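# Thread a ring gauge two turns onto a ball screw

## Task

Turn the ring gauge onto the fine-pitch thread at the tip of the ball screw until it has gone on by two complete revolutions or more.

## Robot and tools

Robot: two arms, left_arm and right_arm, each with six revolute joints and a parallel gripper. The names are labels only; they do not match sides of any image. In the shared scene frame the origin sits on the table surface midway between the arms, +x runs out over the table, +z is up, and left_arm is on the +y side.

Tool execute_actions takes an "actions" list holding at most one item, plus an optional "pictures" boolean (true by default, so every result carries camera images unless you pass false). Three forms:
- Empty list []: no command, just the current state.
- Motion: {"rows": [...], "steps": n} with n from 1 to 15 (default 15). Each control step lasts 1/30 s. Each row is one flat list of 14 numbers covering both arms together: left_arm waist, shoulder, elbow, wrist pitch, wrist yaw, wrist roll, opening, then the same seven for right_arm. Every row must include both arms even if one stays still (repeat its current angles). Row k is used on step k; if rows run out, the final row keeps being applied.
- Wait: {"steps": n} with no rows, n up to 300; the robot keeps chasing its last target and the result returns after n steps counted from the previous result (your writing time is included).
A refused call sends nothing to the robot.

Joint numbers are absolute target angles in radians, in the same form the Joint positions line prints; they are not offsets. Stated ranges per arm: waist -2.618 to 3.054, shoulder 0.000 to 3.142, elbow 0.000 to 3.142, wrist pitch -1.571 to 1.571, wrist yaw -1.571 to 1.571, wrist roll -2.094 to 2.094. True limits may differ by up to 0.036 rad either way. A target more than 0.036 rad beyond a stated end, and further out than the joint's last reading, gets the call refused. Targets past the real end are clipped to it, and the result may then print "joint sent to its limit" (possibly about an earlier, still-running move); absence of that line does not prove more travel exists. Only about two full wrist-roll swings are available (-2.094 to 2.094), so screwing needs repeated cycles: grip, roll, release, roll back, regrip.

Opening is a unitless value from -1 (closed) to +1 (fully open, pad gap 0.094 m). Away from the extremes, the fingers are driven to the point where grip_measured equals your number. To hold something, command roughly 0.03 less than grip_measured while holding; a smaller gap below it gives a lighter grip. Each pad pushes up to about 50 to 62 N, less on thin parts under about 2 mm, with a brief spike on first contact. Readings may be offset by about 1 mm per gripper.

Motion limits: each step the sent target stays within a lead of the measured angle (waist 0.202, shoulder 0.258, elbow 0.238, wrist pitch 0.573, wrist yaw and roll 0.522 rad), and if the targets would move a gripper over 70 mm from where it is, they are scaled back. Big moves therefore take several calls. Between calls the arms keep heading for the last row until they have all nearly stopped, or until a step is HELD.

Results: the state line "left_arm: … | right_arm: …" gives each end_effector_position (metres, scene frame) and end_effector_quat_wxyz. That point lies between the pads, about 1 cm short of the fingertips; fingers extend along the gripper's +z and close along its y. Printed positions drift from the truth, more at long reach. Joint positions and Joint velocities list, per arm, the six joints (rad, rad/s) then pad gap (m, m/s). grip_measured is the opening on the command scale. Joint torques follow the joint order, minus the gripper; they include gravity and friction, with per-unit offset, scale and noise, so read them as rough hints of contact. "joint command not followed" means the clearance check altered or blocked joint targets on some steps; the rest of the row still ran. HELD marks steps where your row was wholly or partly not sent. MOTOR HOT appears at 75 °C; at 90 °C that arm halts for 10 s, and at 100 °C it goes limp and drops; these show as OVER-TEMPERATURE FAULT. Loaded holding, even while you are composing a reply, heats motors, so avoid long static holds.

Cameras: cam_head_left, cam_head_right (fixed head pinhole views), cam_left_wrist, cam_right_wrist (fisheye on the hands), all 504x504, delivered in that order. Calibration (K, distortion, T_world_to_cam) is given per camera and may be slightly off; results list cameras whose numbers change. zoom_image takes "camera" (one of the four names) and "region" [x0, y0, x1, y1] in that camera's pixels from the top-left, at most 504 by 504, and returns a sharper crop of the latest image.

finished_scene takes "scene" (the current scene's number) and ends it permanently; the result reports success and then the next task. Call it only once the gauge is at least two turns on and will stay there. Sending a reply without a tool call ends everything.

Avoid: knocking or dropping anything off the table, letting go of the gauge mid-air, jamming or cross-threading with heavy force, and letting the arms collide or press hard on each other. Expect occasional brief tugs on held parts or pushes on loose ones. Smooth, direct motion with modest effort is preferred.

Each tool is called after "Call:" as name(argument=value, ...) on one line, values as JSON.

## Session

Call:
execute_actions(actions=[])

Scene clock: 0.00 s of 5200.00 s.
left_arm: end_effector_position=(+0.4801, +0.2431, +0.1063) grip_measured=+1.000 end_effector_quat_wxyz=(+0.295, +0.371, +0.879, +0.052) | right_arm: end_effector_position=(+0.0830, -0.0873, +0.2231) grip_measured=+1.000 end_effector_quat_wxyz=(+0.619, -0.494, +0.608, -0.052)
Joint positions: left_arm=[-0.181  1.683  1.16  -0.449  0.115  0.739  0.094] | right_arm=[ 1.874  0.653  0.492 -0.362  1.099 -0.29   0.094]
Joint velocities: left_arm=[-0.007  0.002  0.007  0.007 -0.007 -0.007  0.   ] | right_arm=[ 0.012  0.007 -0.017  0.022 -0.051 -0.022  0.   ]
Joint torques (N m, as the arm reports them, + toward a larger angle): no reading

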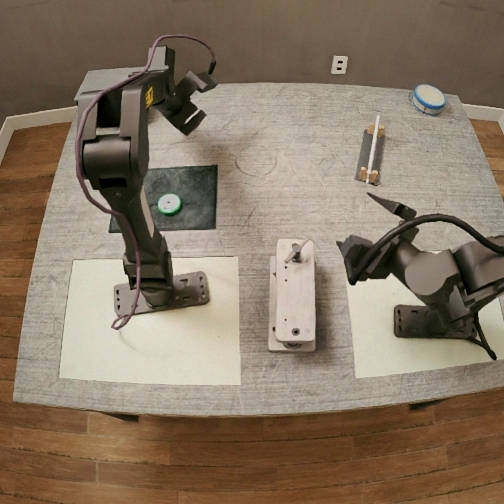

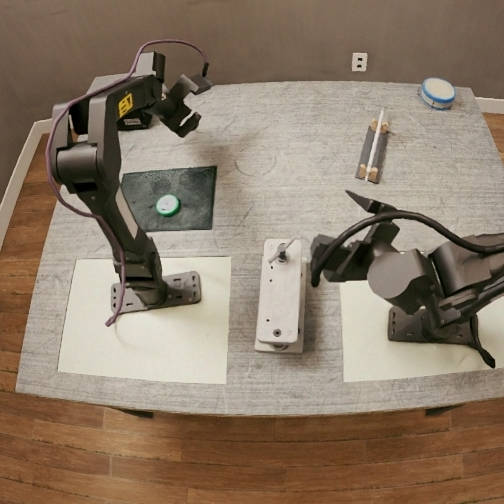

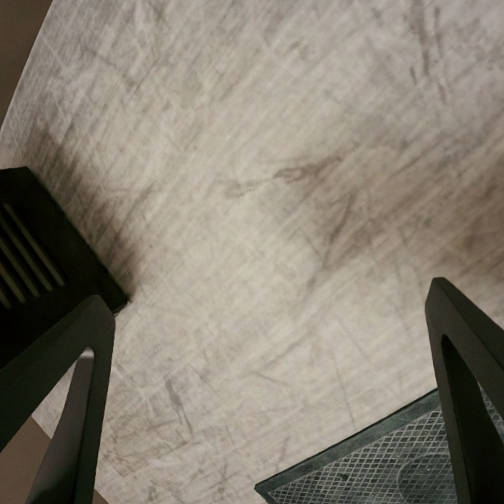

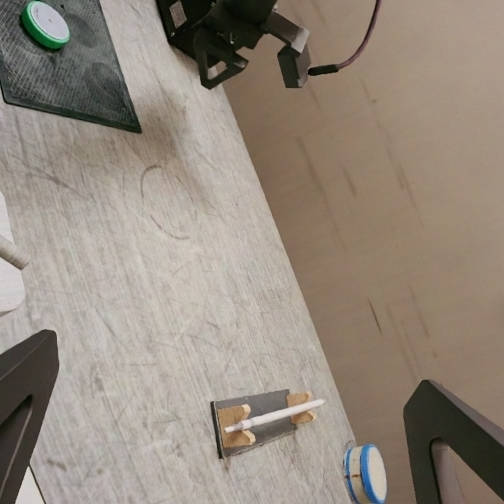

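Call:
zoom_image(camera="cam_head_left", region=[320, 90, 430, 200])

Call:
zoom_image(camera="cam_head_left", region=[240, 220, 350, 360])

Call:
zoom_image(camera="cam_head_left", region=[130, 170, 210, 240])

Region (320, 90, 430, 200) of cam_head_left's 504x504 image, scaled by 4.582, with more detail than that image has.

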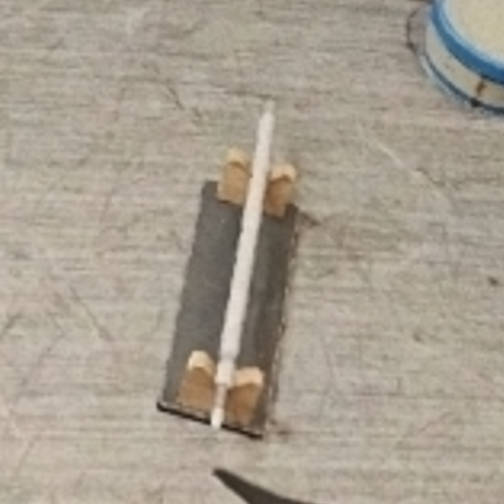

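Region (240, 220, 350, 360) of cam_head_left's 504x504 image, scaled by 3.600, with more detail than that image has; it fills the left 396 columns of this view, and the rest is white.

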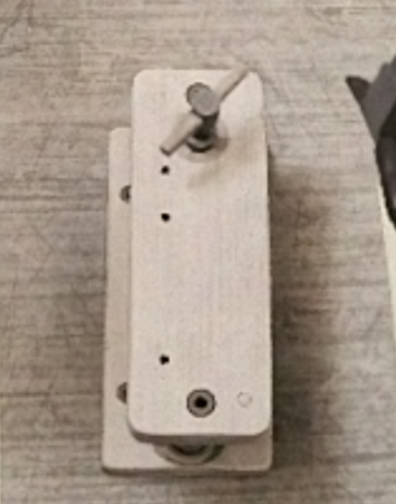

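Region (130, 170, 210, 240) of cam_head_left's 504x504 image, scaled by 6.300, with more detail than that image has; it fills the top 441 rows of this view, and the rest is white.

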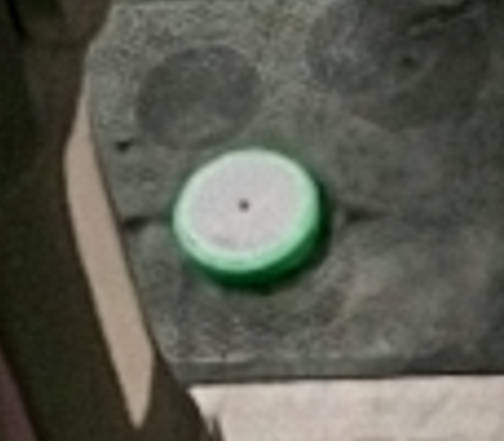

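Call:
execute_actions(actions=[{"rows": [[0,1.2,1.0,-1.37,0,0,1, 0,1.2,1.0,-1.37,0,0,1]], "steps": 15}], pictures=false)

Call:
execute_actions(actions=[{"steps": 60}])

Scene clock: 79.53 s of 5200.00 s.
left_arm: end_effector_position=(+0.2706, +0.3042, +0.1383) grip_measured=+1.000 end_effector_quat_wxyz=(+0.093, -0.021, +0.995, +0.004) | right_arm: end_effector_position=(+0.1102, -0.1900, +0.1159) grip_measured=+1.000 end_effector_quat_wxyz=(+0.024, -0.365, +0.930, -0.030)
Joint positions: left_arm=[-0.009  1.206  1.034 -1.214  0.015  0.104  0.094] | right_arm=[ 0.85   1.218  0.968 -1.296  0.073 -0.021  0.094]
Joint velocities: left_arm=[ 0.022 -0.115 -0.115 -1.179 -0.037 -0.696  0.   ] | right_arm=[-2.073  0.002 -0.007 -0.344 -0.476  0.081  0.   ]
Joint torques (N m, as the arm reports them, + toward a larger angle): left_arm=[ 0.78 -2.9   3.96  0.34 -0.01 -0.03] | right_arm=[-0.2  -4.22  7.97  0.22  0.06  0.07]
Steps of this call (steps 1 to 90: nothing new was sent; then 76.03 s passed at rest; steps 91 to 105: all 15 steps of this action). Readings (joint positions):
91: left_arm=[-0.175 1.672 1.154 -0.464 0.113 0.705] | right_arm=[1.844 0.683 0.529 -0.448 1.023 -0.248]
92: left_arm=[-0.161 1.647 1.137 -0.502 0.107 0.659] | right_arm=[1.773 0.761 0.603 -0.565 0.920 -0.202]
94: left_arm=[-0.113 1.575 1.099 -0.603 0.089 0.563] | right_arm=[1.630 0.945 0.764 -0.774 0.719 -0.134]
98: left_arm=[-0.035 1.407 1.055 -0.828 0.049 0.365] | right_arm=[1.354 1.202 0.966 -1.072 0.333 -0.062]
105: the state above

Scene clock: 81.53 s of 5200.00 s.
left_arm: end_effector_position=(+0.2324, +0.3002, +0.1302) grip_measured=+1.000 end_effector_quat_wxyz=(+0.015, -0.071, +0.997, -0.002) | right_arm: end_effector_position=(+0.1333, -0.3262, +0.1155) grip_measured=+1.000 end_effector_quat_wxyz=(-0.018, +0.055, +0.998, -0.003)
Joint positions: left_arm=[-0.009  1.205  1.018 -1.354  0.006  0.005  0.094] | right_arm=[ 0.004  1.218  0.968 -1.357  0.009 -0.006  0.094]
Joint velocities: left_arm=[-0.012 -0.002 -0.002  0.037  0.037 -0.022  0.   ] | right_arm=[-0.007  0.002 -0.007  0.066 -0.037 -0.022  0.   ]
Joint torques (N m, as the arm reports them, + toward a larger angle): left_arm=[ 0.78 -3.25  4.37 -0.26 -0.08 -0.06] | right_arm=[-0.2  -3.98  7.82  0.23 -0.06  0.04]
Steps of this call (steps 1 to 30: the robot went on to your last target; steps 31 to 60: nothing new was sent). Readings (joint positions):
1: left_arm=[-0.009 1.205 1.031 -1.247 0.012 0.084] | right_arm=[0.778 1.218 0.968 -1.307 0.060 -0.018]
2: left_arm=[-0.009 1.205 1.026 -1.272 0.011 0.069] | right_arm=[0.707 1.218 0.968 -1.315 0.049 -0.016]
4: left_arm=[-0.009 1.205 1.019 -1.307 0.009 0.046] | right_arm=[0.562 1.218 0.968 -1.326 0.034 -0.014]
8: left_arm=[-0.009 1.205 1.018 -1.338 0.007 0.022] | right_arm=[0.274 1.218 0.968 -1.335 0.018 -0.011]
60: the state above
All arms were judged still, so your last target was given up. Only a new action makes them travel on or press farther. Fingers that are still opening or closing keep moving.
camera_calibration (this result's frames):
cam_left_wrist: T_world_to_cam=[[0.0108852, -0.999353, -0.0342695, 0.306009], [-0.726032, -0.0314645, 0.686941, 0.109009], [-0.687575, 0.0174032, -0.725905, 0.353459], [0, 0, 0, 1]] pos_world=[0.318843, 0.30309, 0.192182]
cam_right_wrist: T_world_to_cam=[[0.120849, -0.991216, 0.0537297, -0.349858], [-0.844885, -0.0742925, 0.529764, 0.0635607], [-0.521119, -0.109417, -0.846442, 0.219765], [0, 0, 0, 1]] pos_world=[0.210505, -0.318016, 0.171144]

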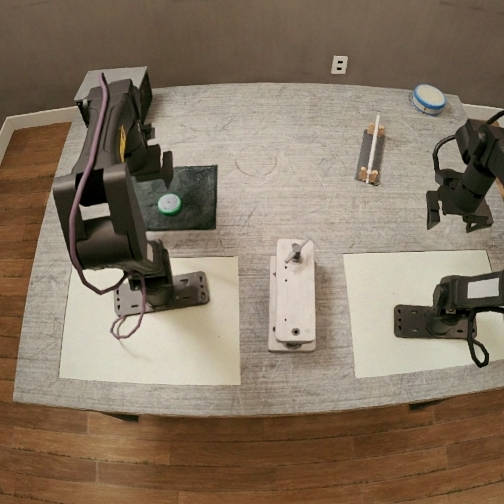

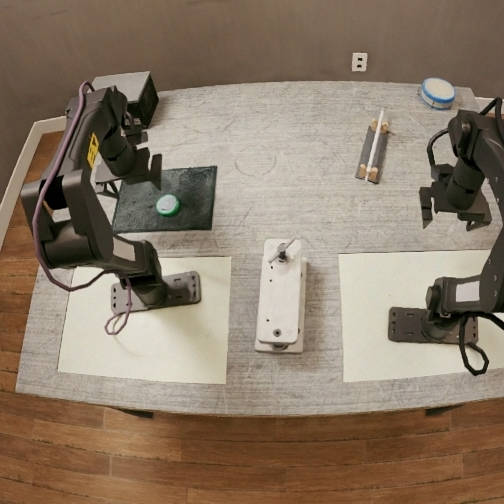

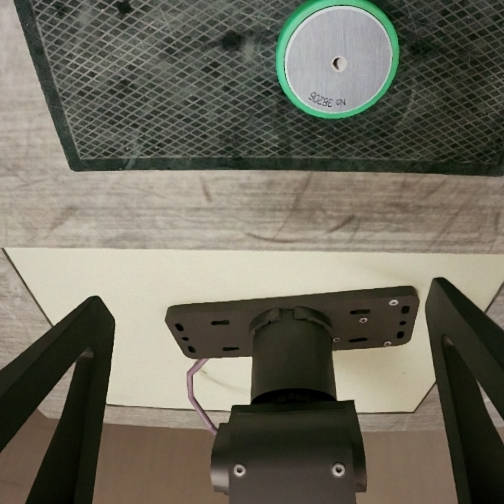

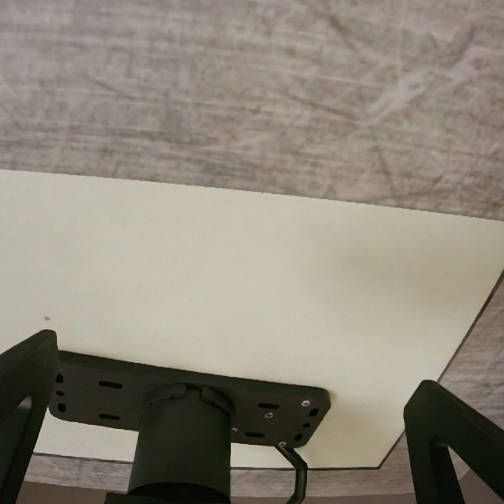

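Call:
execute_actions(actions=[{"rows": [[-0.197,1.366,0.933,-1.137,0,0,1, 0.331,2.126,1.988,-1.433,0,0.561,1]], "steps": 15}], pictures=false)

Call:
execute_actions(actions=[{"steps": 45}])

Scene clock: 202.03 s of 5200.00 s.
left_arm: end_effector_position=(+0.2597, +0.2655, +0.0802) grip_measured=+1.000 end_effector_quat_wxyz=(-0.012, +0.020, +1.000, -0.001) | right_arm: end_effector_position=(+0.3549, -0.2200, +0.0803) grip_measured=+1.000 end_effector_quat_wxyz=(-0.043, +0.157, +0.986, -0.018)
Joint positions: left_arm=[-0.196  1.376  0.94  -1.159  0.002  0.002  0.094] | right_arm=[ 0.334  2.186  1.921 -1.398  0.001  0.529  0.094]
Joint velocities: left_arm=[-0.002 -0.032 -0.012  0.066  0.007  0.022  0.   ] | right_arm=[-0.007 -0.071  0.335 -0.125 -0.081  0.168  0.   ]
Joint torques (N m, as the arm reports them, + toward a larger angle): left_arm=[-0.07 -5.25  4.66 -0.08 -0.06 -0.06] | right_arm=[ -0.23 -15.11   8.92   0.05   0.05   0.1 ]
Steps of this call (steps 1 to 90: nothing new was sent; then 117.00 s passed at rest; steps 91 to 105: all 15 steps of this action). Readings (joint positions):
91: left_arm=[-0.034 1.218 1.013 -1.341 -0.007 0.003] | right_arm=[0.030 1.250 0.997 -1.388 0.018 0.070]
92: left_arm=[-0.090 1.248 1.004 -1.308 -0.011 0.002] | right_arm=[0.089 1.321 1.069 -1.433 0.021 0.165]
94: left_arm=[-0.173 1.327 0.977 -1.235 -0.002 0.002] | right_arm=[0.208 1.483 1.217 -1.435 0.019 0.292]
98: left_arm=[-0.196 1.376 0.940 -1.182 0.002 0.002] | right_arm=[0.327 1.834 1.539 -1.435 0.005 0.443]
105: the state above

Scene clock: 203.53 s of 5200.00 s.
left_arm: end_effector_position=(+0.2611, +0.2655, +0.0802) grip_measured=+1.000 end_effector_quat_wxyz=(-0.009, +0.020, +1.000, -0.001) | right_arm: end_effector_position=(+0.3598, -0.2190, +0.1055) grip_measured=+1.000 end_effector_quat_wxyz=(-0.016, +0.169, +0.985, -0.007)
Joint positions: left_arm=[-0.196  1.376  0.94  -1.153  0.002  0.002  0.094] | right_arm=[ 0.334  2.145  1.959 -1.42   0.001  0.553  0.094]
Joint velocities: left_arm=[-0.017  0.012 -0.007 -0.007 -0.022 -0.007  0.   ] | right_arm=[-0.002 -0.007 -0.007 -0.022 -0.081  0.051  0.   ]
Joint torques (N m, as the arm reports them, + toward a larger angle): left_arm=[-0.13 -5.23  4.68 -0.07 -0.08 -0.04] | right_arm=[ -0.14 -11.9    7.58   0.22   0.01   0.08]
Steps of this call (steps 1 to 30: the robot went on to your last target; steps 31 to 45: nothing new was sent). Readings (joint positions):
1: left_arm=[-0.196 1.376 0.940 -1.158 0.002 0.002] | right_arm=[0.334 2.181 1.932 -1.402 0.001 0.534]
2: left_arm=[-0.196 1.376 0.940 -1.157 0.002 0.002] | right_arm=[0.334 2.173 1.941 -1.403 0.001 0.538]
4: left_arm=[-0.196 1.376 0.940 -1.155 0.002 0.002] | right_arm=[0.334 2.157 1.953 -1.407 0.001 0.543]
8: left_arm=[-0.196 1.376 0.940 -1.154 0.002 0.002] | right_arm=[0.334 2.145 1.959 -1.413 0.001 0.549]
45: the state above
All arms were judged still, so your last target was given up. Only a new action makes them travel on or press farther. Fingers that are still opening or closing keep moving.
camera_calibration (this result's frames):
cam_left_wrist: T_world_to_cam=[[-0.173206, -0.984383, -0.0314501, 0.313153], [-0.685579, 0.0975812, 0.721429, 0.115512], [-0.707093, 0.146517, -0.691774, 0.305563], [0, 0, 0, 1]] pos_world=[0.349494, 0.252221, 0.137896]
cam_right_wrist: T_world_to_cam=[[-0.107679, -0.991994, 0.0659837, -0.189647], [-0.841343, 0.126283, 0.525542, 0.311368], [-0.529667, 0.00107493, -0.848205, 0.368505], [0, 0, 0, 1]] pos_world=[0.436732, -0.227845, 0.161445]

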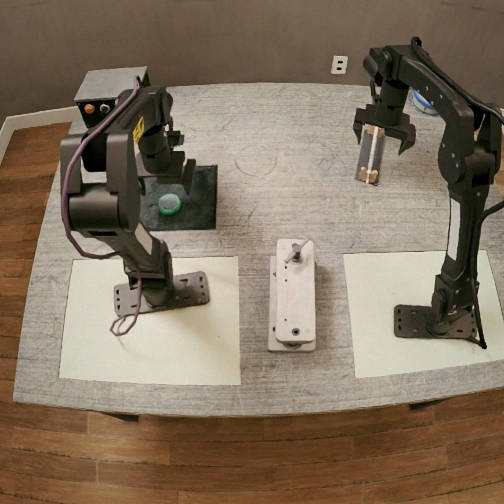

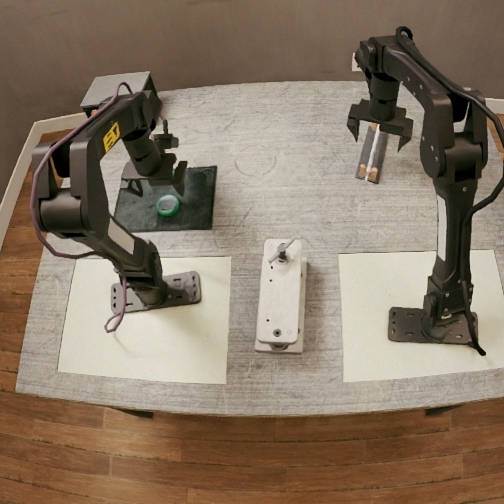

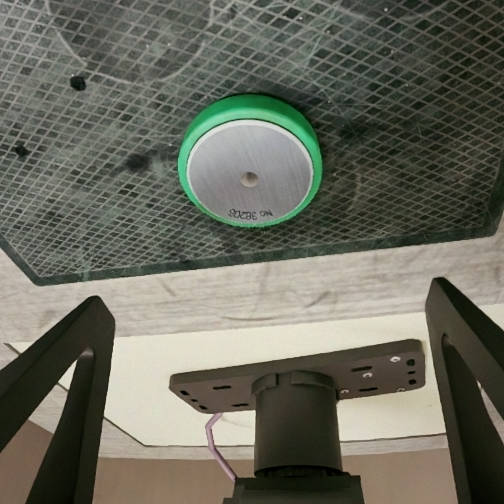

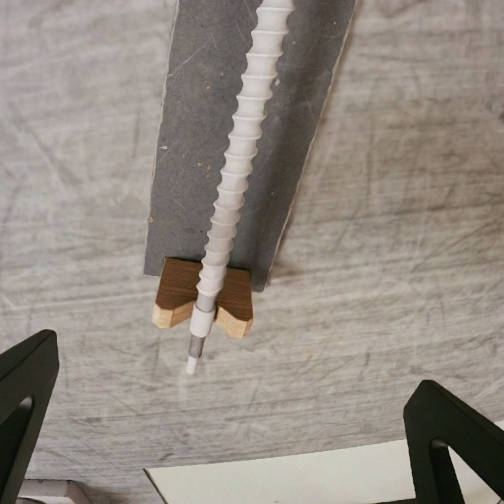

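Call:
zoom_image(camera="cam_right_wrist", region=[130, 240, 280, 390])

Region (130, 240, 280, 390) of cam_right_wrist's 504x504 image, scaled by 3.360, with more detail than that image has.

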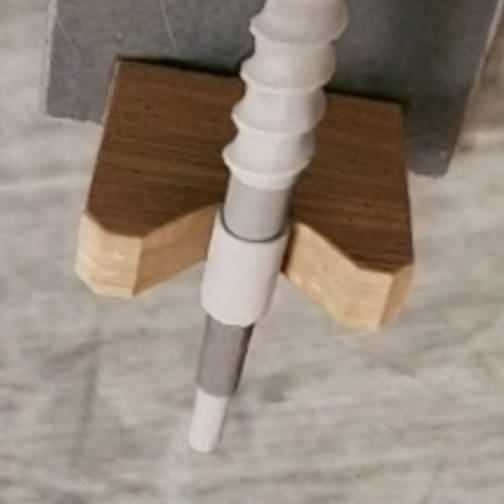

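Call:
execute_actions(actions=[{"rows": [[-0.167,1.414,0.807,-0.945,0,0,1, 0.320,2.170,1.917,-1.283,0,0.572,-0.3]], "steps": 15}], pictures=false)

Call:
execute_actions(actions=[{"steps": 30}])

Scene clock: 270.87 s of 5200.00 s.
left_arm: end_effector_position=(+0.2658, +0.2696, +0.0434) grip_measured=+1.000 end_effector_quat_wxyz=(+0.004, +0.010, +1.000, -0.001) | right_arm: end_effector_position=(+0.3792, -0.2148, +0.0836) grip_measured=-0.298 end_effector_quat_wxyz=(+0.007, +0.174, +0.985, +0.002)
Joint positions: left_arm=[-0.175  1.41   0.816 -0.968  0.002  0.002  0.094] | right_arm=[ 0.334  2.179  1.926 -1.304  0.001  0.563  0.033]
Joint velocities: left_arm=[-0.002 -0.002  0.012 -0.007 -0.066 -0.051  0.   ] | right_arm=[ 0.012 -0.017  0.002 -0.007  0.037 -0.051  0.001]
Joint torques (N m, as the arm reports them, + toward a larger angle): left_arm=[ 0.79 -4.08  4.54 -0.02 -0.04 -0.04] | right_arm=[ -0.88 -11.5    4.83   0.61  -0.01   0.1 ]
Steps of this call (steps 1 to 90: nothing new was sent; then 63.83 s passed at rest; steps 91 to 105: all 15 steps of this action). Readings (joint positions):
91: left_arm=[-0.193 1.377 0.926 -1.129 0.002 0.002] | right_arm=[0.334 2.146 1.954 -1.408 0.001 0.554]
92: left_arm=[-0.188 1.379 0.900 -1.086 0.002 0.002] | right_arm=[0.334 2.147 1.948 -1.387 0.001 0.556]
94: left_arm=[-0.178 1.395 0.848 -1.035 0.002 0.002] | right_arm=[0.334 2.157 1.939 -1.354 0.001 0.559]
98: left_arm=[-0.175 1.410 0.816 -1.005 0.002 0.002] | right_arm=[0.334 2.177 1.927 -1.320 0.001 0.562]
105: the state above

Scene clock: 271.87 s of 5200.00 s.
left_arm: end_effector_position=(+0.2676, +0.2696, +0.0434) grip_measured=+1.000 end_effector_quat_wxyz=(+0.008, +0.010, +1.000, -0.001) | right_arm: end_effector_position=(+0.3801, -0.2146, +0.0836) grip_measured=-0.298 end_effector_quat_wxyz=(+0.008, +0.175, +0.985, +0.003)
Joint positions: left_arm=[-0.175  1.41   0.816 -0.961  0.002  0.002  0.094] | right_arm=[ 0.334  2.179  1.926 -1.3    0.001  0.564  0.033]
Joint velocities: left_arm=[-0.027 -0.007 -0.007  0.066 -0.022  0.022  0.   ] | right_arm=[-0.002  0.002 -0.007 -0.007 -0.081  0.007  0.   ]
Joint torques (N m, as the arm reports them, + toward a larger angle): left_arm=[ 1.06 -4.08  4.58 -0.03 -0.03 -0.04] | right_arm=[ -0.83 -11.42   4.76   0.64   0.01   0.07]
Steps of this call (steps 1 to 15: the robot went on to your last target; steps 16 to 30: nothing new was sent). Readings (joint positions):
1: left_arm=[-0.175 1.410 0.816 -0.967 0.002 0.002] | right_arm=[0.334 2.179 1.926 -1.303 0.001 0.563]
2: left_arm=[-0.175 1.410 0.816 -0.965 0.002 0.002] | right_arm=[0.334 2.179 1.926 -1.302 0.001 0.563]
4: left_arm=[-0.175 1.410 0.816 -0.964 0.002 0.002] | right_arm=[0.334 2.179 1.926 -1.302 0.001 0.564]
8: left_arm=[-0.175 1.410 0.816 -0.962 0.002 0.002] | right_arm=[0.334 2.179 1.926 -1.301 0.001 0.564]
30: the state above
All arms were judged still, so your last target was given up. Only a new action makes them travel on or press farther. Fingers that are still opening or closing keep moving.
camera_calibration (this result's frames):
cam_left_wrist: T_world_to_cam=[[-0.15211, -0.987705, -0.0360669, 0.312677], [-0.711765, 0.08415, 0.697358, 0.157804], [-0.68575, 0.131747, -0.715814, 0.283494], [0, 0, 0, 1]] pos_world=[0.354287, 0.258204, 0.10416]
cam_right_wrist: T_world_to_cam=[[-0.121222, -0.991401, 0.0492783, -0.175021], [-0.865767, 0.129883, 0.4833, 0.352927], [-0.485545, 0.0159229, -0.874067, 0.349214], [0, 0, 0, 1]] pos_world=[0.453895, -0.224916, 0.143292]

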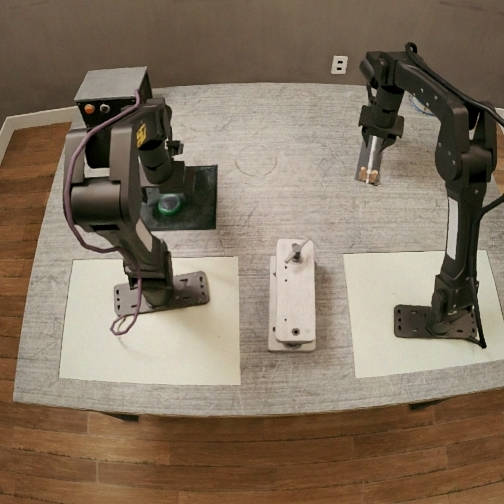

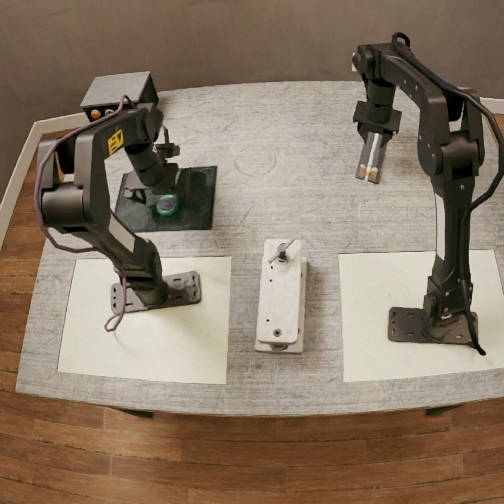

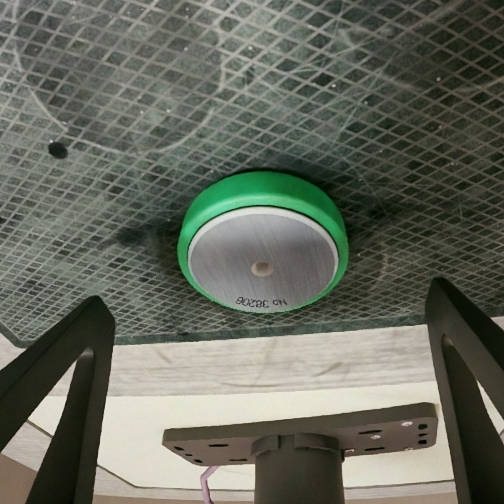

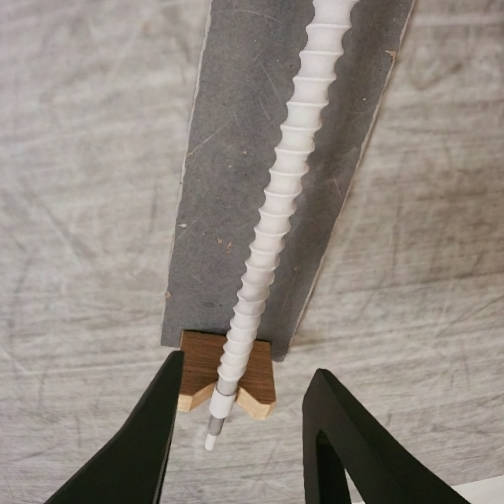

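Call:
execute_actions(actions=[{"rows": [[-0.159,1.484,0.749,-0.833,0,0,1, 0.308,2.197,1.775,-1.131,0,0.572,-0.3]], "steps": 15}], pictures=false)

Call:
execute_actions(actions=[{"steps": 30}])

Scene clock: 291.40 s of 5200.00 s.
left_arm: end_effector_position=(+0.2700, +0.2713, +0.0179) grip_measured=+1.000 end_effector_quat_wxyz=(+0.002, +0.007, +1.000, -0.001) | right_arm: end_effector_position=(+0.3734, -0.2232, +0.0285) grip_measured=-0.298 end_effector_quat_wxyz=(-0.014, +0.183, +0.983, -0.006)
Joint positions: left_arm=[-0.168  1.477  0.763 -0.854  0.002  0.002  0.094] | right_arm=[ 0.317  2.221  1.774 -1.154  0.001  0.564  0.033]
Joint velocities: left_arm=[-0.027  0.017  0.012  0.037 -0.037 -0.022  0.   ] | right_arm=[-0.022  0.002  0.007 -0.037 -0.007 -0.022 -0.   ]
Joint torques (N m, as the arm reports them, + toward a larger angle): left_arm=[ 0.83 -4.26  3.73  0.02 -0.02 -0.02] | right_arm=[ -0.51 -12.66   5.46   0.53   0.01   0.07]
Steps of this call (steps 1 to 90: nothing new was sent; then 16.03 s passed at rest; steps 91 to 105: all 15 steps of this action). Readings (joint positions):
91: left_arm=[-0.174 1.414 0.811 -0.950 0.002 0.002] | right_arm=[0.333 2.177 1.903 -1.275 0.001 0.564]
92: left_arm=[-0.172 1.427 0.802 -0.926 0.002 0.002] | right_arm=[0.332 2.171 1.870 -1.242 0.001 0.564]
94: left_arm=[-0.169 1.458 0.783 -0.892 0.002 0.002] | right_arm=[0.327 2.181 1.816 -1.207 0.001 0.564]
98: left_arm=[-0.168 1.477 0.763 -0.873 0.002 0.002] | right_arm=[0.318 2.219 1.775 -1.179 0.001 0.564]
105: the state above

Scene clock: 292.40 s of 5200.00 s.
left_arm: end_effector_position=(+0.2711, +0.2712, +0.0180) grip_measured=+1.000 end_effector_quat_wxyz=(+0.004, +0.007, +1.000, -0.001) | right_arm: end_effector_position=(+0.3749, -0.2229, +0.0284) grip_measured=-0.298 end_effector_quat_wxyz=(-0.011, +0.183, +0.983, -0.005)
Joint positions: left_arm=[-0.168  1.477  0.763 -0.849  0.002  0.002  0.094] | right_arm=[ 0.317  2.221  1.774 -1.148  0.001  0.564  0.033]
Joint velocities: left_arm=[-0.007  0.017 -0.007 -0.066  0.051  0.007  0.   ] | right_arm=[ 0.017 -0.002 -0.022  0.007 -0.007  0.081  0.   ]
Joint torques (N m, as the arm reports them, + toward a larger angle): left_arm=[ 0.9  -4.49  3.91  0.04 -0.02 -0.04] | right_arm=[ -0.51 -12.68   5.41   0.57  -0.01   0.05]
Steps of this call (steps 1 to 15: the robot went on to your last target; steps 16 to 30: nothing new was sent). Readings (joint positions):
1: left_arm=[-0.168 1.477 0.763 -0.852 0.002 0.002] | right_arm=[0.317 2.221 1.774 -1.153 0.001 0.564]
2: left_arm=[-0.168 1.477 0.763 -0.852 0.002 0.002] | right_arm=[0.317 2.221 1.774 -1.152 0.001 0.564]
4: left_arm=[-0.168 1.477 0.763 -0.851 0.002 0.002] | right_arm=[0.317 2.221 1.774 -1.151 0.001 0.564]
8: left_arm=[-0.168 1.477 0.763 -0.850 0.002 0.002] | right_arm=[0.317 2.221 1.774 -1.149 0.001 0.564]
30: the state above
All arms were judged still, so your last target was given up. Only a new action makes them travel on or press farther. Fingers that are still opening or closing keep moving.
camera_calibration (this result's frames):
cam_left_wrist: T_world_to_cam=[[-0.144868, -0.988834, -0.0349421, 0.312209], [-0.706509, 0.0786536, 0.703319, 0.177849], [-0.692718, 0.126576, -0.710015, 0.270574], [0, 0, 0, 1]] pos_world=[0.358313, 0.260486, 0.0779362]
cam_right_wrist: T_world_to_cam=[[-0.135916, -0.988738, 0.0626352, -0.175409], [-0.842776, 0.148624, 0.517339, 0.370741], [-0.520822, 0.0175271, -0.853485, 0.311633], [0, 0, 0, 1]] pos_world=[0.450916, -0.233997, 0.0851616]

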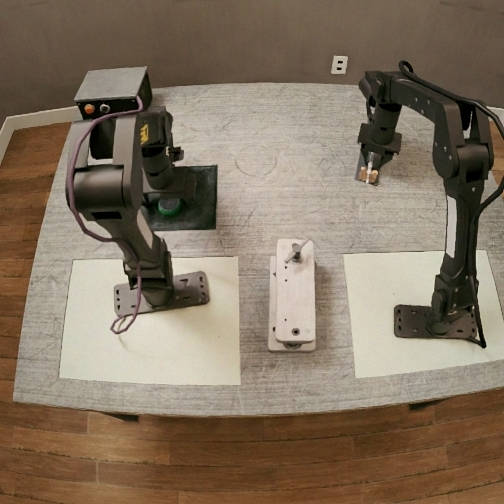

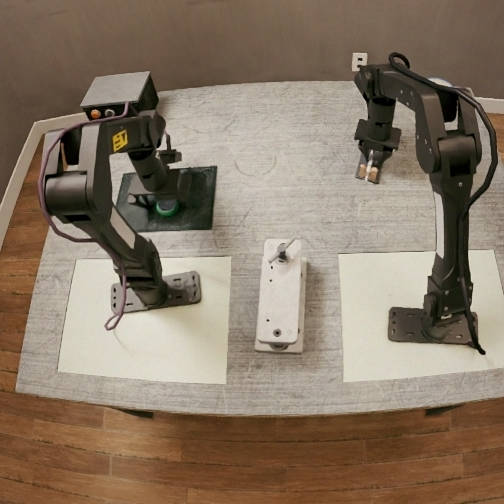

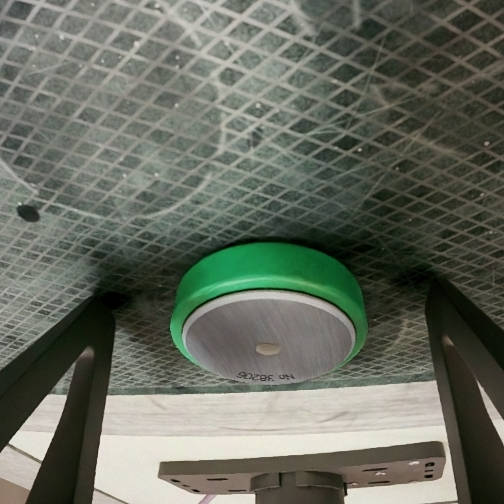

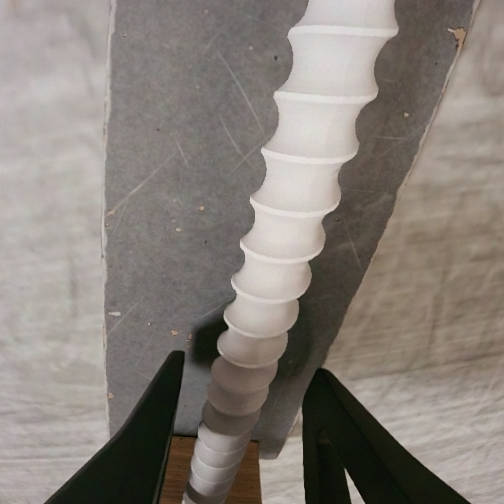

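Call:
execute_actions(actions=[{"rows": [[-0.159,1.484,0.749,-0.873,0,0,1, 0.308,2.167,1.775,-1.131,0,0.572,-0.3]], "steps": 15}], pictures=false)

Call:
execute_actions(actions=[{"rows": [[-0.159,1.484,0.749,-0.873,0,0,0.0, 0.308,2.167,1.775,-1.131,0,0.572,-0.65]], "steps": 15}])

Scene clock: 307.80 s of 5200.00 s.
left_arm: end_effector_position=(+0.2693, +0.2713, +0.0179) grip_measured=+1.000 end_effector_quat_wxyz=(+0.000, +0.007, +1.000, -0.001) | right_arm: end_effector_position=(+0.3771, -0.2224, +0.0384) grip_measured=-0.298 end_effector_quat_wxyz=(+0.000, +0.183, +0.983, -0.000)
Joint positions: left_arm=[-0.168  1.477  0.763 -0.857  0.002  0.002  0.094] | right_arm=[ 0.317  2.196  1.774 -1.148  0.001  0.564  0.033]
Joint velocities: left_arm=[-0.017 -0.002 -0.007 -0.022  0.037  0.022  0.   ] | right_arm=[-0.022 -0.002  0.007  0.007 -0.007  0.037  0.   ]
Joint torques (N m, as the arm reports them, + toward a larger angle): left_arm=[ 0.86 -4.31  4.05 -0.26 -0.06  0.  ] | right_arm=[ -0.58 -13.15   5.32   0.64   0.     0.06]
Steps of this call (steps 1 to 90: nothing new was sent; then 11.90 s passed at rest; steps 91 to 105: all 15 steps of this action). Readings (joint positions):
91: left_arm=[-0.168 1.477 0.763 -0.850 0.002 0.002] | right_arm=[0.317 2.220 1.774 -1.148 0.001 0.564]
92: left_arm=[-0.168 1.477 0.763 -0.851 0.002 0.002] | right_arm=[0.317 2.217 1.774 -1.148 0.001 0.564]
94: left_arm=[-0.168 1.477 0.763 -0.854 0.002 0.002] | right_arm=[0.317 2.209 1.774 -1.148 0.001 0.564]
98: left_arm=[-0.168 1.477 0.763 -0.856 0.002 0.002] | right_arm=[0.317 2.197 1.774 -1.148 0.001 0.564]
105: the state above

Scene clock: 308.30 s of 5200.00 s.
left_arm: end_effector_position=(+0.2692, +0.2713, +0.0179) grip_measured=+0.074 end_effector_quat_wxyz=(-0.000, +0.006, +1.000, -0.001) | right_arm: end_effector_position=(+0.3782, -0.2204, +0.0384) grip_measured=-0.648 end_effector_quat_wxyz=(+0.001, +0.183, +0.983, +0.005)
Joint positions: left_arm=[-0.167  1.477  0.763 -0.857  0.003  0.002  0.05 ] | right_arm=[ 0.317  2.196  1.774 -1.142 -0.009  0.564  0.017]
Joint velocities: left_arm=[-0.002 -0.007 -0.007 -0.007  0.037 -0.037  0.   ] | right_arm=[ 0.002 -0.002  0.002  0.037 -0.081 -0.037 -0.001]
Joint torques (N m, as the arm reports them, + toward a larger angle): left_arm=[ 0.72 -4.3   4.05 -0.25 -0.03 -0.04] | right_arm=[ -0.67 -12.99   5.46   0.53   0.1    0.07]
Steps of this call (steps 1 to 15: all 15 steps of this action). Readings (joint positions):
1: left_arm=[-0.168 1.477 0.763 -0.857 0.002 0.002] | right_arm=[0.317 2.196 1.774 -1.148 0.001 0.564]
2: left_arm=[-0.168 1.477 0.763 -0.857 0.002 0.002] | right_arm=[0.317 2.196 1.774 -1.146 -0.003 0.564]
4: left_arm=[-0.168 1.477 0.763 -0.857 0.003 0.002] | right_arm=[0.317 2.196 1.774 -1.142 -0.008 0.564]
8: left_arm=[-0.167 1.477 0.763 -0.857 0.003 0.002] | right_arm=[0.317 2.196 1.774 -1.142 -0.009 0.564]
15: the state above
camera_calibration (this result's frames):
cam_left_wrist: T_world_to_cam=[[-0.144377, -0.988967, -0.0331618, 0.311857], [-0.701178, 0.0786011, 0.708641, 0.174992], [-0.698216, 0.125563, -0.70479, 0.270911], [0, 0, 0, 1]] pos_world=[0.35688, 0.260646, 0.0772704]
cam_right_wrist: T_world_to_cam=[[-0.137527, -0.989562, 0.0430556, -0.17197], [-0.857319, 0.140693, 0.495186, 0.372618], [-0.496074, 0.0311889, -0.86772, 0.316017], [0, 0, 0, 1]] pos_world=[0.45257, -0.232456, 0.0971033]

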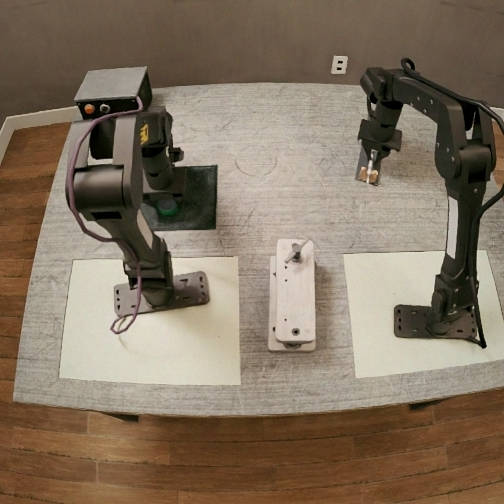

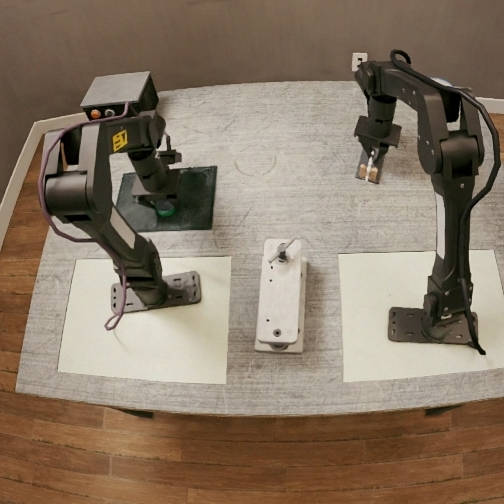

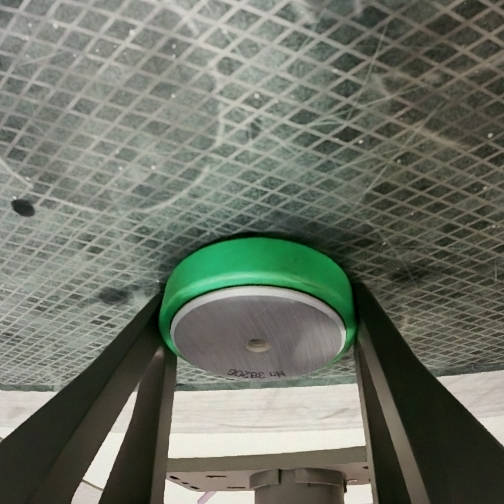

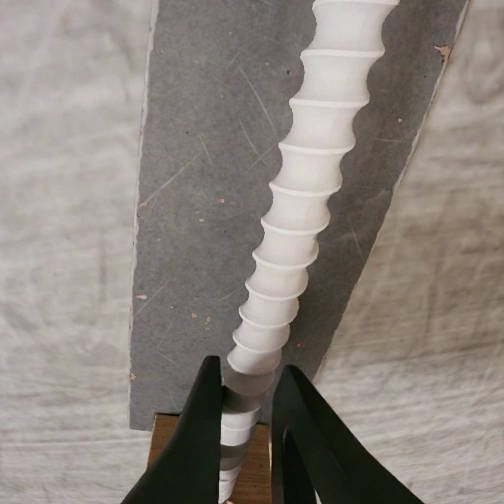

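Call:
execute_actions(actions=[{"rows": [[-0.159,1.484,0.749,-0.873,0,0,0.035, 0.312,2.167,1.775,-1.131,0,0.572,-0.85]], "steps": 15}], pictures=false)

Scene clock: 313.63 s of 5200.00 s.
left_arm: end_effector_position=(+0.2692, +0.2713, +0.0179) grip_measured=+0.074 end_effector_quat_wxyz=(-0.000, +0.006, +1.000, -0.001) | right_arm: end_effector_position=(+0.3792, -0.2187, +0.0384) grip_measured=-0.819 end_effector_quat_wxyz=(+0.002, +0.182, +0.983, +0.010)
Joint positions: left_arm=[-0.167  1.477  0.763 -0.857  0.003  0.002  0.05 ] | right_arm=[ 0.318  2.196  1.774 -1.136 -0.016  0.562  0.009]
Joint velocities: left_arm=[ 0.017 -0.002 -0.007 -0.051 -0.037  0.007 -0.001] | right_arm=[-0.007 -0.012 -0.002 -0.022  0.051 -0.037  0.   ]
Joint torques (N m, as the arm reports them, + toward a larger angle): left_arm=[ 0.71 -4.28  4.01 -0.28 -0.05 -0.04] | right_arm=[ -0.37 -13.     5.4    0.51   0.14   0.11]
Steps of this call (steps 1 to 15: the robot went on to your last target; steps 16 to 90: nothing new was sent; then 1.83 s passed at rest; steps 91 to 105: all 15 steps of this action). Readings (joint positions):
91: left_arm=[-0.167 1.477 0.763 -0.857 0.003 0.002] | right_arm=[0.317 2.196 1.774 -1.139 -0.014 0.564]
92: left_arm=[-0.167 1.477 0.763 -0.857 0.003 0.002] | right_arm=[0.318 2.196 1.774 -1.136 -0.016 0.564]
94: left_arm=[-0.167 1.477 0.763 -0.857 0.003 0.002] | right_arm=[0.318 2.196 1.774 -1.136 -0.016 0.562]
98: left_arm=[-0.167 1.477 0.763 -0.857 0.003 0.002] | right_arm=[0.318 2.196 1.774 -1.136 -0.016 0.562]
105: the state above

Call:
execute_actions(actions=[{"rows": [[-0.159,1.35,0.85,-0.9,0,0,0.035, 0.312,2.02,1.80,-1.33,0,0.572,-0.855]], "steps": 15}], pictures=false)

Call:
execute_actions(actions=[{"rows": [[-0.7,1.45,0.6,0.3,0,0,0.035, 0.39,1.865,1.82,-1.50,0,1.0,-0.855]], "steps": 15}], pictures=false)

Call:
execute_actions(actions=[{"rows": [[-1.26,1.55,0.24,1.32,0,0,0.035, 0.42,1.865,1.82,-1.50,0,1.403,-0.855]], "steps": 15}], pictures=false)

Call:
execute_actions(actions=[{"steps": 40}])

Scene clock: 355.97 s of 5200.00 s.
left_arm: end_effector_position=(+0.2939, +0.2710, +0.0594) grip_measured=+0.074 end_effector_quat_wxyz=(+0.075, +0.006, +0.997, -0.002) | right_arm: end_effector_position=(+0.3434, -0.2265, +0.1037) grip_measured=-0.819 end_effector_quat_wxyz=(-0.002, +0.183, +0.983, +0.006)
Joint positions: left_arm=[-0.167  1.362  0.833 -0.891  0.003  0.002  0.05 ] | right_arm=[ 0.318  2.027  1.774 -1.316 -0.012  0.564  0.009]
Joint velocities: left_arm=[-0.012 -0.032 -0.002 -0.022  0.007 -0.007 -0.001] | right_arm=[-0.017 -0.002 -0.007 -0.081  0.007  0.022 -0.   ]
Joint torques (N m, as the arm reports them, + toward a larger angle): left_arm=[ 0.84 -5.49  6.53  0.04 -0.04 -0.03] | right_arm=[ -0.35 -10.2    7.54   0.35   0.1    0.07]
Steps of this call (steps 1 to 15: the robot went on to your last target; steps 16 to 90: nothing new was sent; then 38.83 s passed at rest; steps 91 to 105: all 15 steps of this action). Readings (joint positions):
91: left_arm=[-0.167 1.467 0.767 -0.861 0.003 0.002] | right_arm=[0.318 2.187 1.774 -1.144 -0.016 0.562]
92: left_arm=[-0.167 1.445 0.773 -0.874 0.003 0.002] | right_arm=[0.318 2.173 1.774 -1.168 -0.016 0.562]
94: left_arm=[-0.167 1.394 0.798 -0.889 0.003 0.002] | right_arm=[0.318 2.121 1.774 -1.224 -0.015 0.563]
98: left_arm=[-0.167 1.362 0.833 -0.886 0.003 0.002] | right_arm=[0.318 2.029 1.774 -1.285 -0.013 0.564]
105: the state above

Scene clock: 356.47 s of 5200.00 s.
left_arm: end_effector_position=(+0.3836, +0.0702, +0.0846) grip_measured=+0.071 end_effector_quat_wxyz=(+0.417, +0.245, +0.868, -0.117) | right_arm: end_effector_position=(+0.2988, -0.2100, +0.1634) grip_measured=-0.819 end_effector_quat_wxyz=(+0.001, +0.345, +0.938, +0.006)
Joint positions: left_arm=[-0.705  1.447  0.615  0.156  0.     0.001  0.05 ] | right_arm=[ 0.391  1.872  1.795 -1.485 -0.008  0.975  0.009]
Joint velocities: left_arm=[ 0.002 -0.002 -0.007  0.857 -0.022 -0.007  0.   ] | right_arm=[-0.022 -0.012  0.022 -0.125 -0.051  0.139  0.001]
Joint torques (N m, as the arm reports them, + toward a larger angle): left_arm=[ 0.58 -5.47  4.8   1.23 -0.04 -0.04] | right_arm=[ 0.07 -8.8   7.26  0.33  0.07  0.1 ]
Steps of this call (steps 1 to 15: all 15 steps of this action). Readings (joint positions):
1: left_arm=[-0.187 1.365 0.808 -0.841 -0.010 0.001] | right_arm=[0.322 2.019 1.774 -1.324 -0.011 0.614]
2: left_arm=[-0.235 1.372 0.759 -0.730 -0.025 -0.000] | right_arm=[0.329 2.007 1.774 -1.347 -0.008 0.680]
4: left_arm=[-0.361 1.418 0.670 -0.529 -0.028 0.001] | right_arm=[0.354 1.960 1.774 -1.397 -0.008 0.789]
8: left_arm=[-0.557 1.429 0.636 -0.257 -0.056 0.001] | right_arm=[0.390 1.879 1.790 -1.460 -0.009 0.910]
15: the state above

Scene clock: 356.97 s of 5200.00 s.
left_arm: end_effector_position=(+0.2217, -0.0646, +0.1210) grip_measured=+0.071 end_effector_quat_wxyz=(+0.555, +0.400, +0.644, -0.342) | right_arm: end_effector_position=(+0.2961, -0.2041, +0.1634) grip_measured=-0.819 end_effector_quat_wxyz=(-0.001, +0.519, +0.855, +0.005)
Joint positions: left_arm=[-1.254  1.563  0.226  1.187  0.01   0.004  0.05 ] | right_arm=[ 0.41   1.872  1.795 -1.488 -0.008  1.38   0.009]
Joint velocities: left_arm=[ 0.012  0.002  0.007  0.711 -0.066 -0.007 -0.   ] | right_arm=[ 0.002 -0.007  0.012  0.022 -0.037  0.139 -0.   ]
Joint torques (N m, as the arm reports them, + toward a larger angle): left_arm=[-0.5  -6.22  5.02  1.55 -0.08 -0.05] | right_arm=[ 0.74 -8.71  7.28  0.33  0.06  0.05]
Steps of this call (steps 1 to 15: all 15 steps of this action). Readings (joint positions):
1: left_arm=[-0.726 1.456 0.584 0.253 -0.019 -0.000] | right_arm=[0.393 1.872 1.795 -1.485 -0.008 1.035]
2: left_arm=[-0.772 1.472 0.530 0.400 -0.038 -0.001] | right_arm=[0.396 1.872 1.795 -1.486 -0.008 1.108]
4: left_arm=[-0.907 1.516 0.402 0.635 -0.035 -0.001] | right_arm=[0.403 1.872 1.795 -1.488 -0.008 1.213]
8: left_arm=[-1.172 1.562 0.237 0.876 0.001 -0.000] | right_arm=[0.410 1.872 1.795 -1.488 -0.008 1.321]
15: the state above

Scene clock: 358.30 s of 5200.00 s.
left_arm: end_effector_position=(+0.2233, -0.0662, +0.1402) grip_measured=+0.071 end_effector_quat_wxyz=(+0.581, +0.385, +0.623, -0.356) | right_arm: end_effector_position=(+0.2961, -0.2041, +0.1634) grip_measured=-0.819 end_effector_quat_wxyz=(-0.001, +0.525, +0.851, +0.005)
Joint positions: left_arm=[-1.254  1.563  0.226  1.265  0.007  0.004  0.05 ] | right_arm=[ 0.41   1.872  1.795 -1.488 -0.008  1.395  0.009]
Joint velocities: left_arm=[ 0.007  0.002  0.002 -0.022 -0.007 -0.007  0.   ] | right_arm=[-0.002 -0.002  0.002 -0.066 -0.154 -0.007 -0.   ]
Joint torques (N m, as the arm reports them, + toward a larger angle): left_arm=[-0.55 -5.96  4.79  1.82 -0.08 -0.05] | right_arm=[ 0.73 -8.76  7.28  0.32  0.07  0.05]
Steps of this call (steps 1 to 30: the robot went on to your last target; steps 31 to 40: nothing new was sent). Readings (joint positions):
1: left_arm=[-1.254 1.563 0.226 1.208 0.010 0.004] | right_arm=[0.410 1.872 1.795 -1.488 -0.008 1.383]
2: left_arm=[-1.254 1.563 0.226 1.223 0.009 0.004] | right_arm=[0.410 1.872 1.795 -1.488 -0.008 1.385]
4: left_arm=[-1.254 1.563 0.226 1.243 0.008 0.004] | right_arm=[0.410 1.872 1.795 -1.488 -0.008 1.389]
8: left_arm=[-1.254 1.563 0.226 1.259 0.007 0.004] | right_arm=[0.410 1.872 1.795 -1.488 -0.008 1.393]
40: the state above
All arms were judged still, so your last target was given up. Only a new action makes them travel on or press farther. Fingers that are still opening or closing keep moving.
camera_calibration (this result's frames):
cam_left_wrist: T_world_to_cam=[[-0.872363, -0.46895, -0.138088, 0.187211], [-0.277946, 0.708164, -0.649038, 0.220234], [0.402155, -0.527816, -0.748119, 0.0845446], [0, 0, 0, 1]] pos_world=[0.190529, -0.0235453, 0.232041]
cam_right_wrist: T_world_to_cam=[[-0.767562, -0.639404, 0.0448397, 0.0852482], [-0.535973, 0.678618, 0.502206, 0.251572], [-0.351542, 0.361442, -0.863585, 0.407161], [0, 0, 0, 1]] pos_world=[0.343403, -0.263378, 0.221455]

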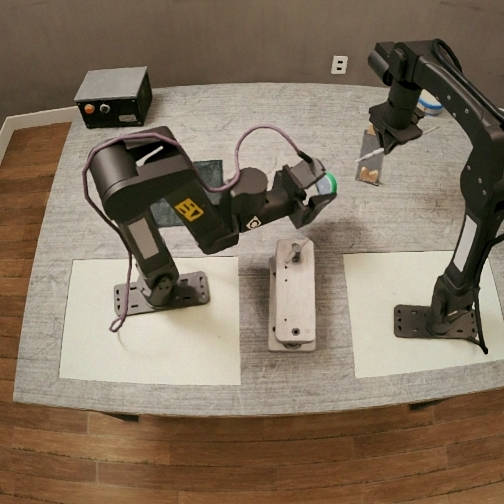

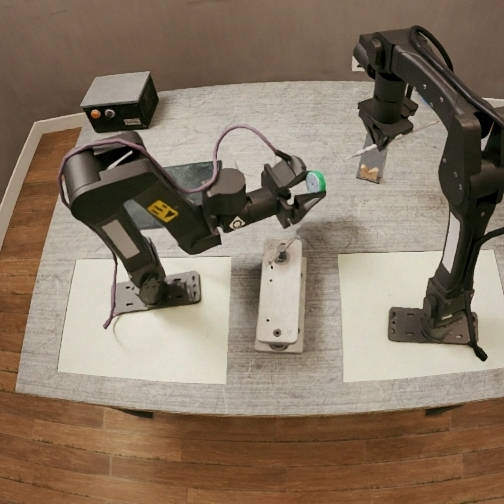

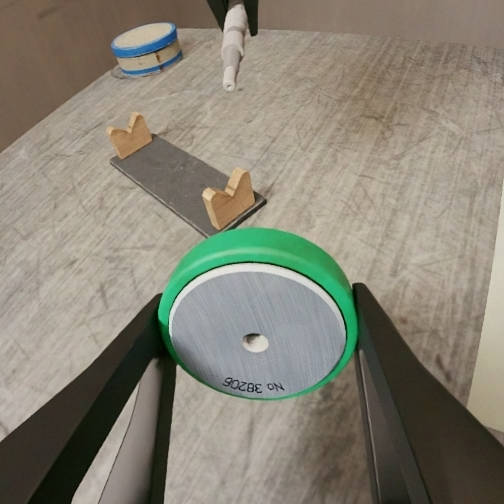

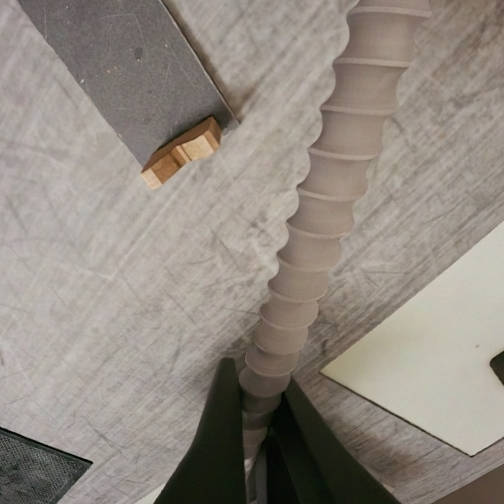

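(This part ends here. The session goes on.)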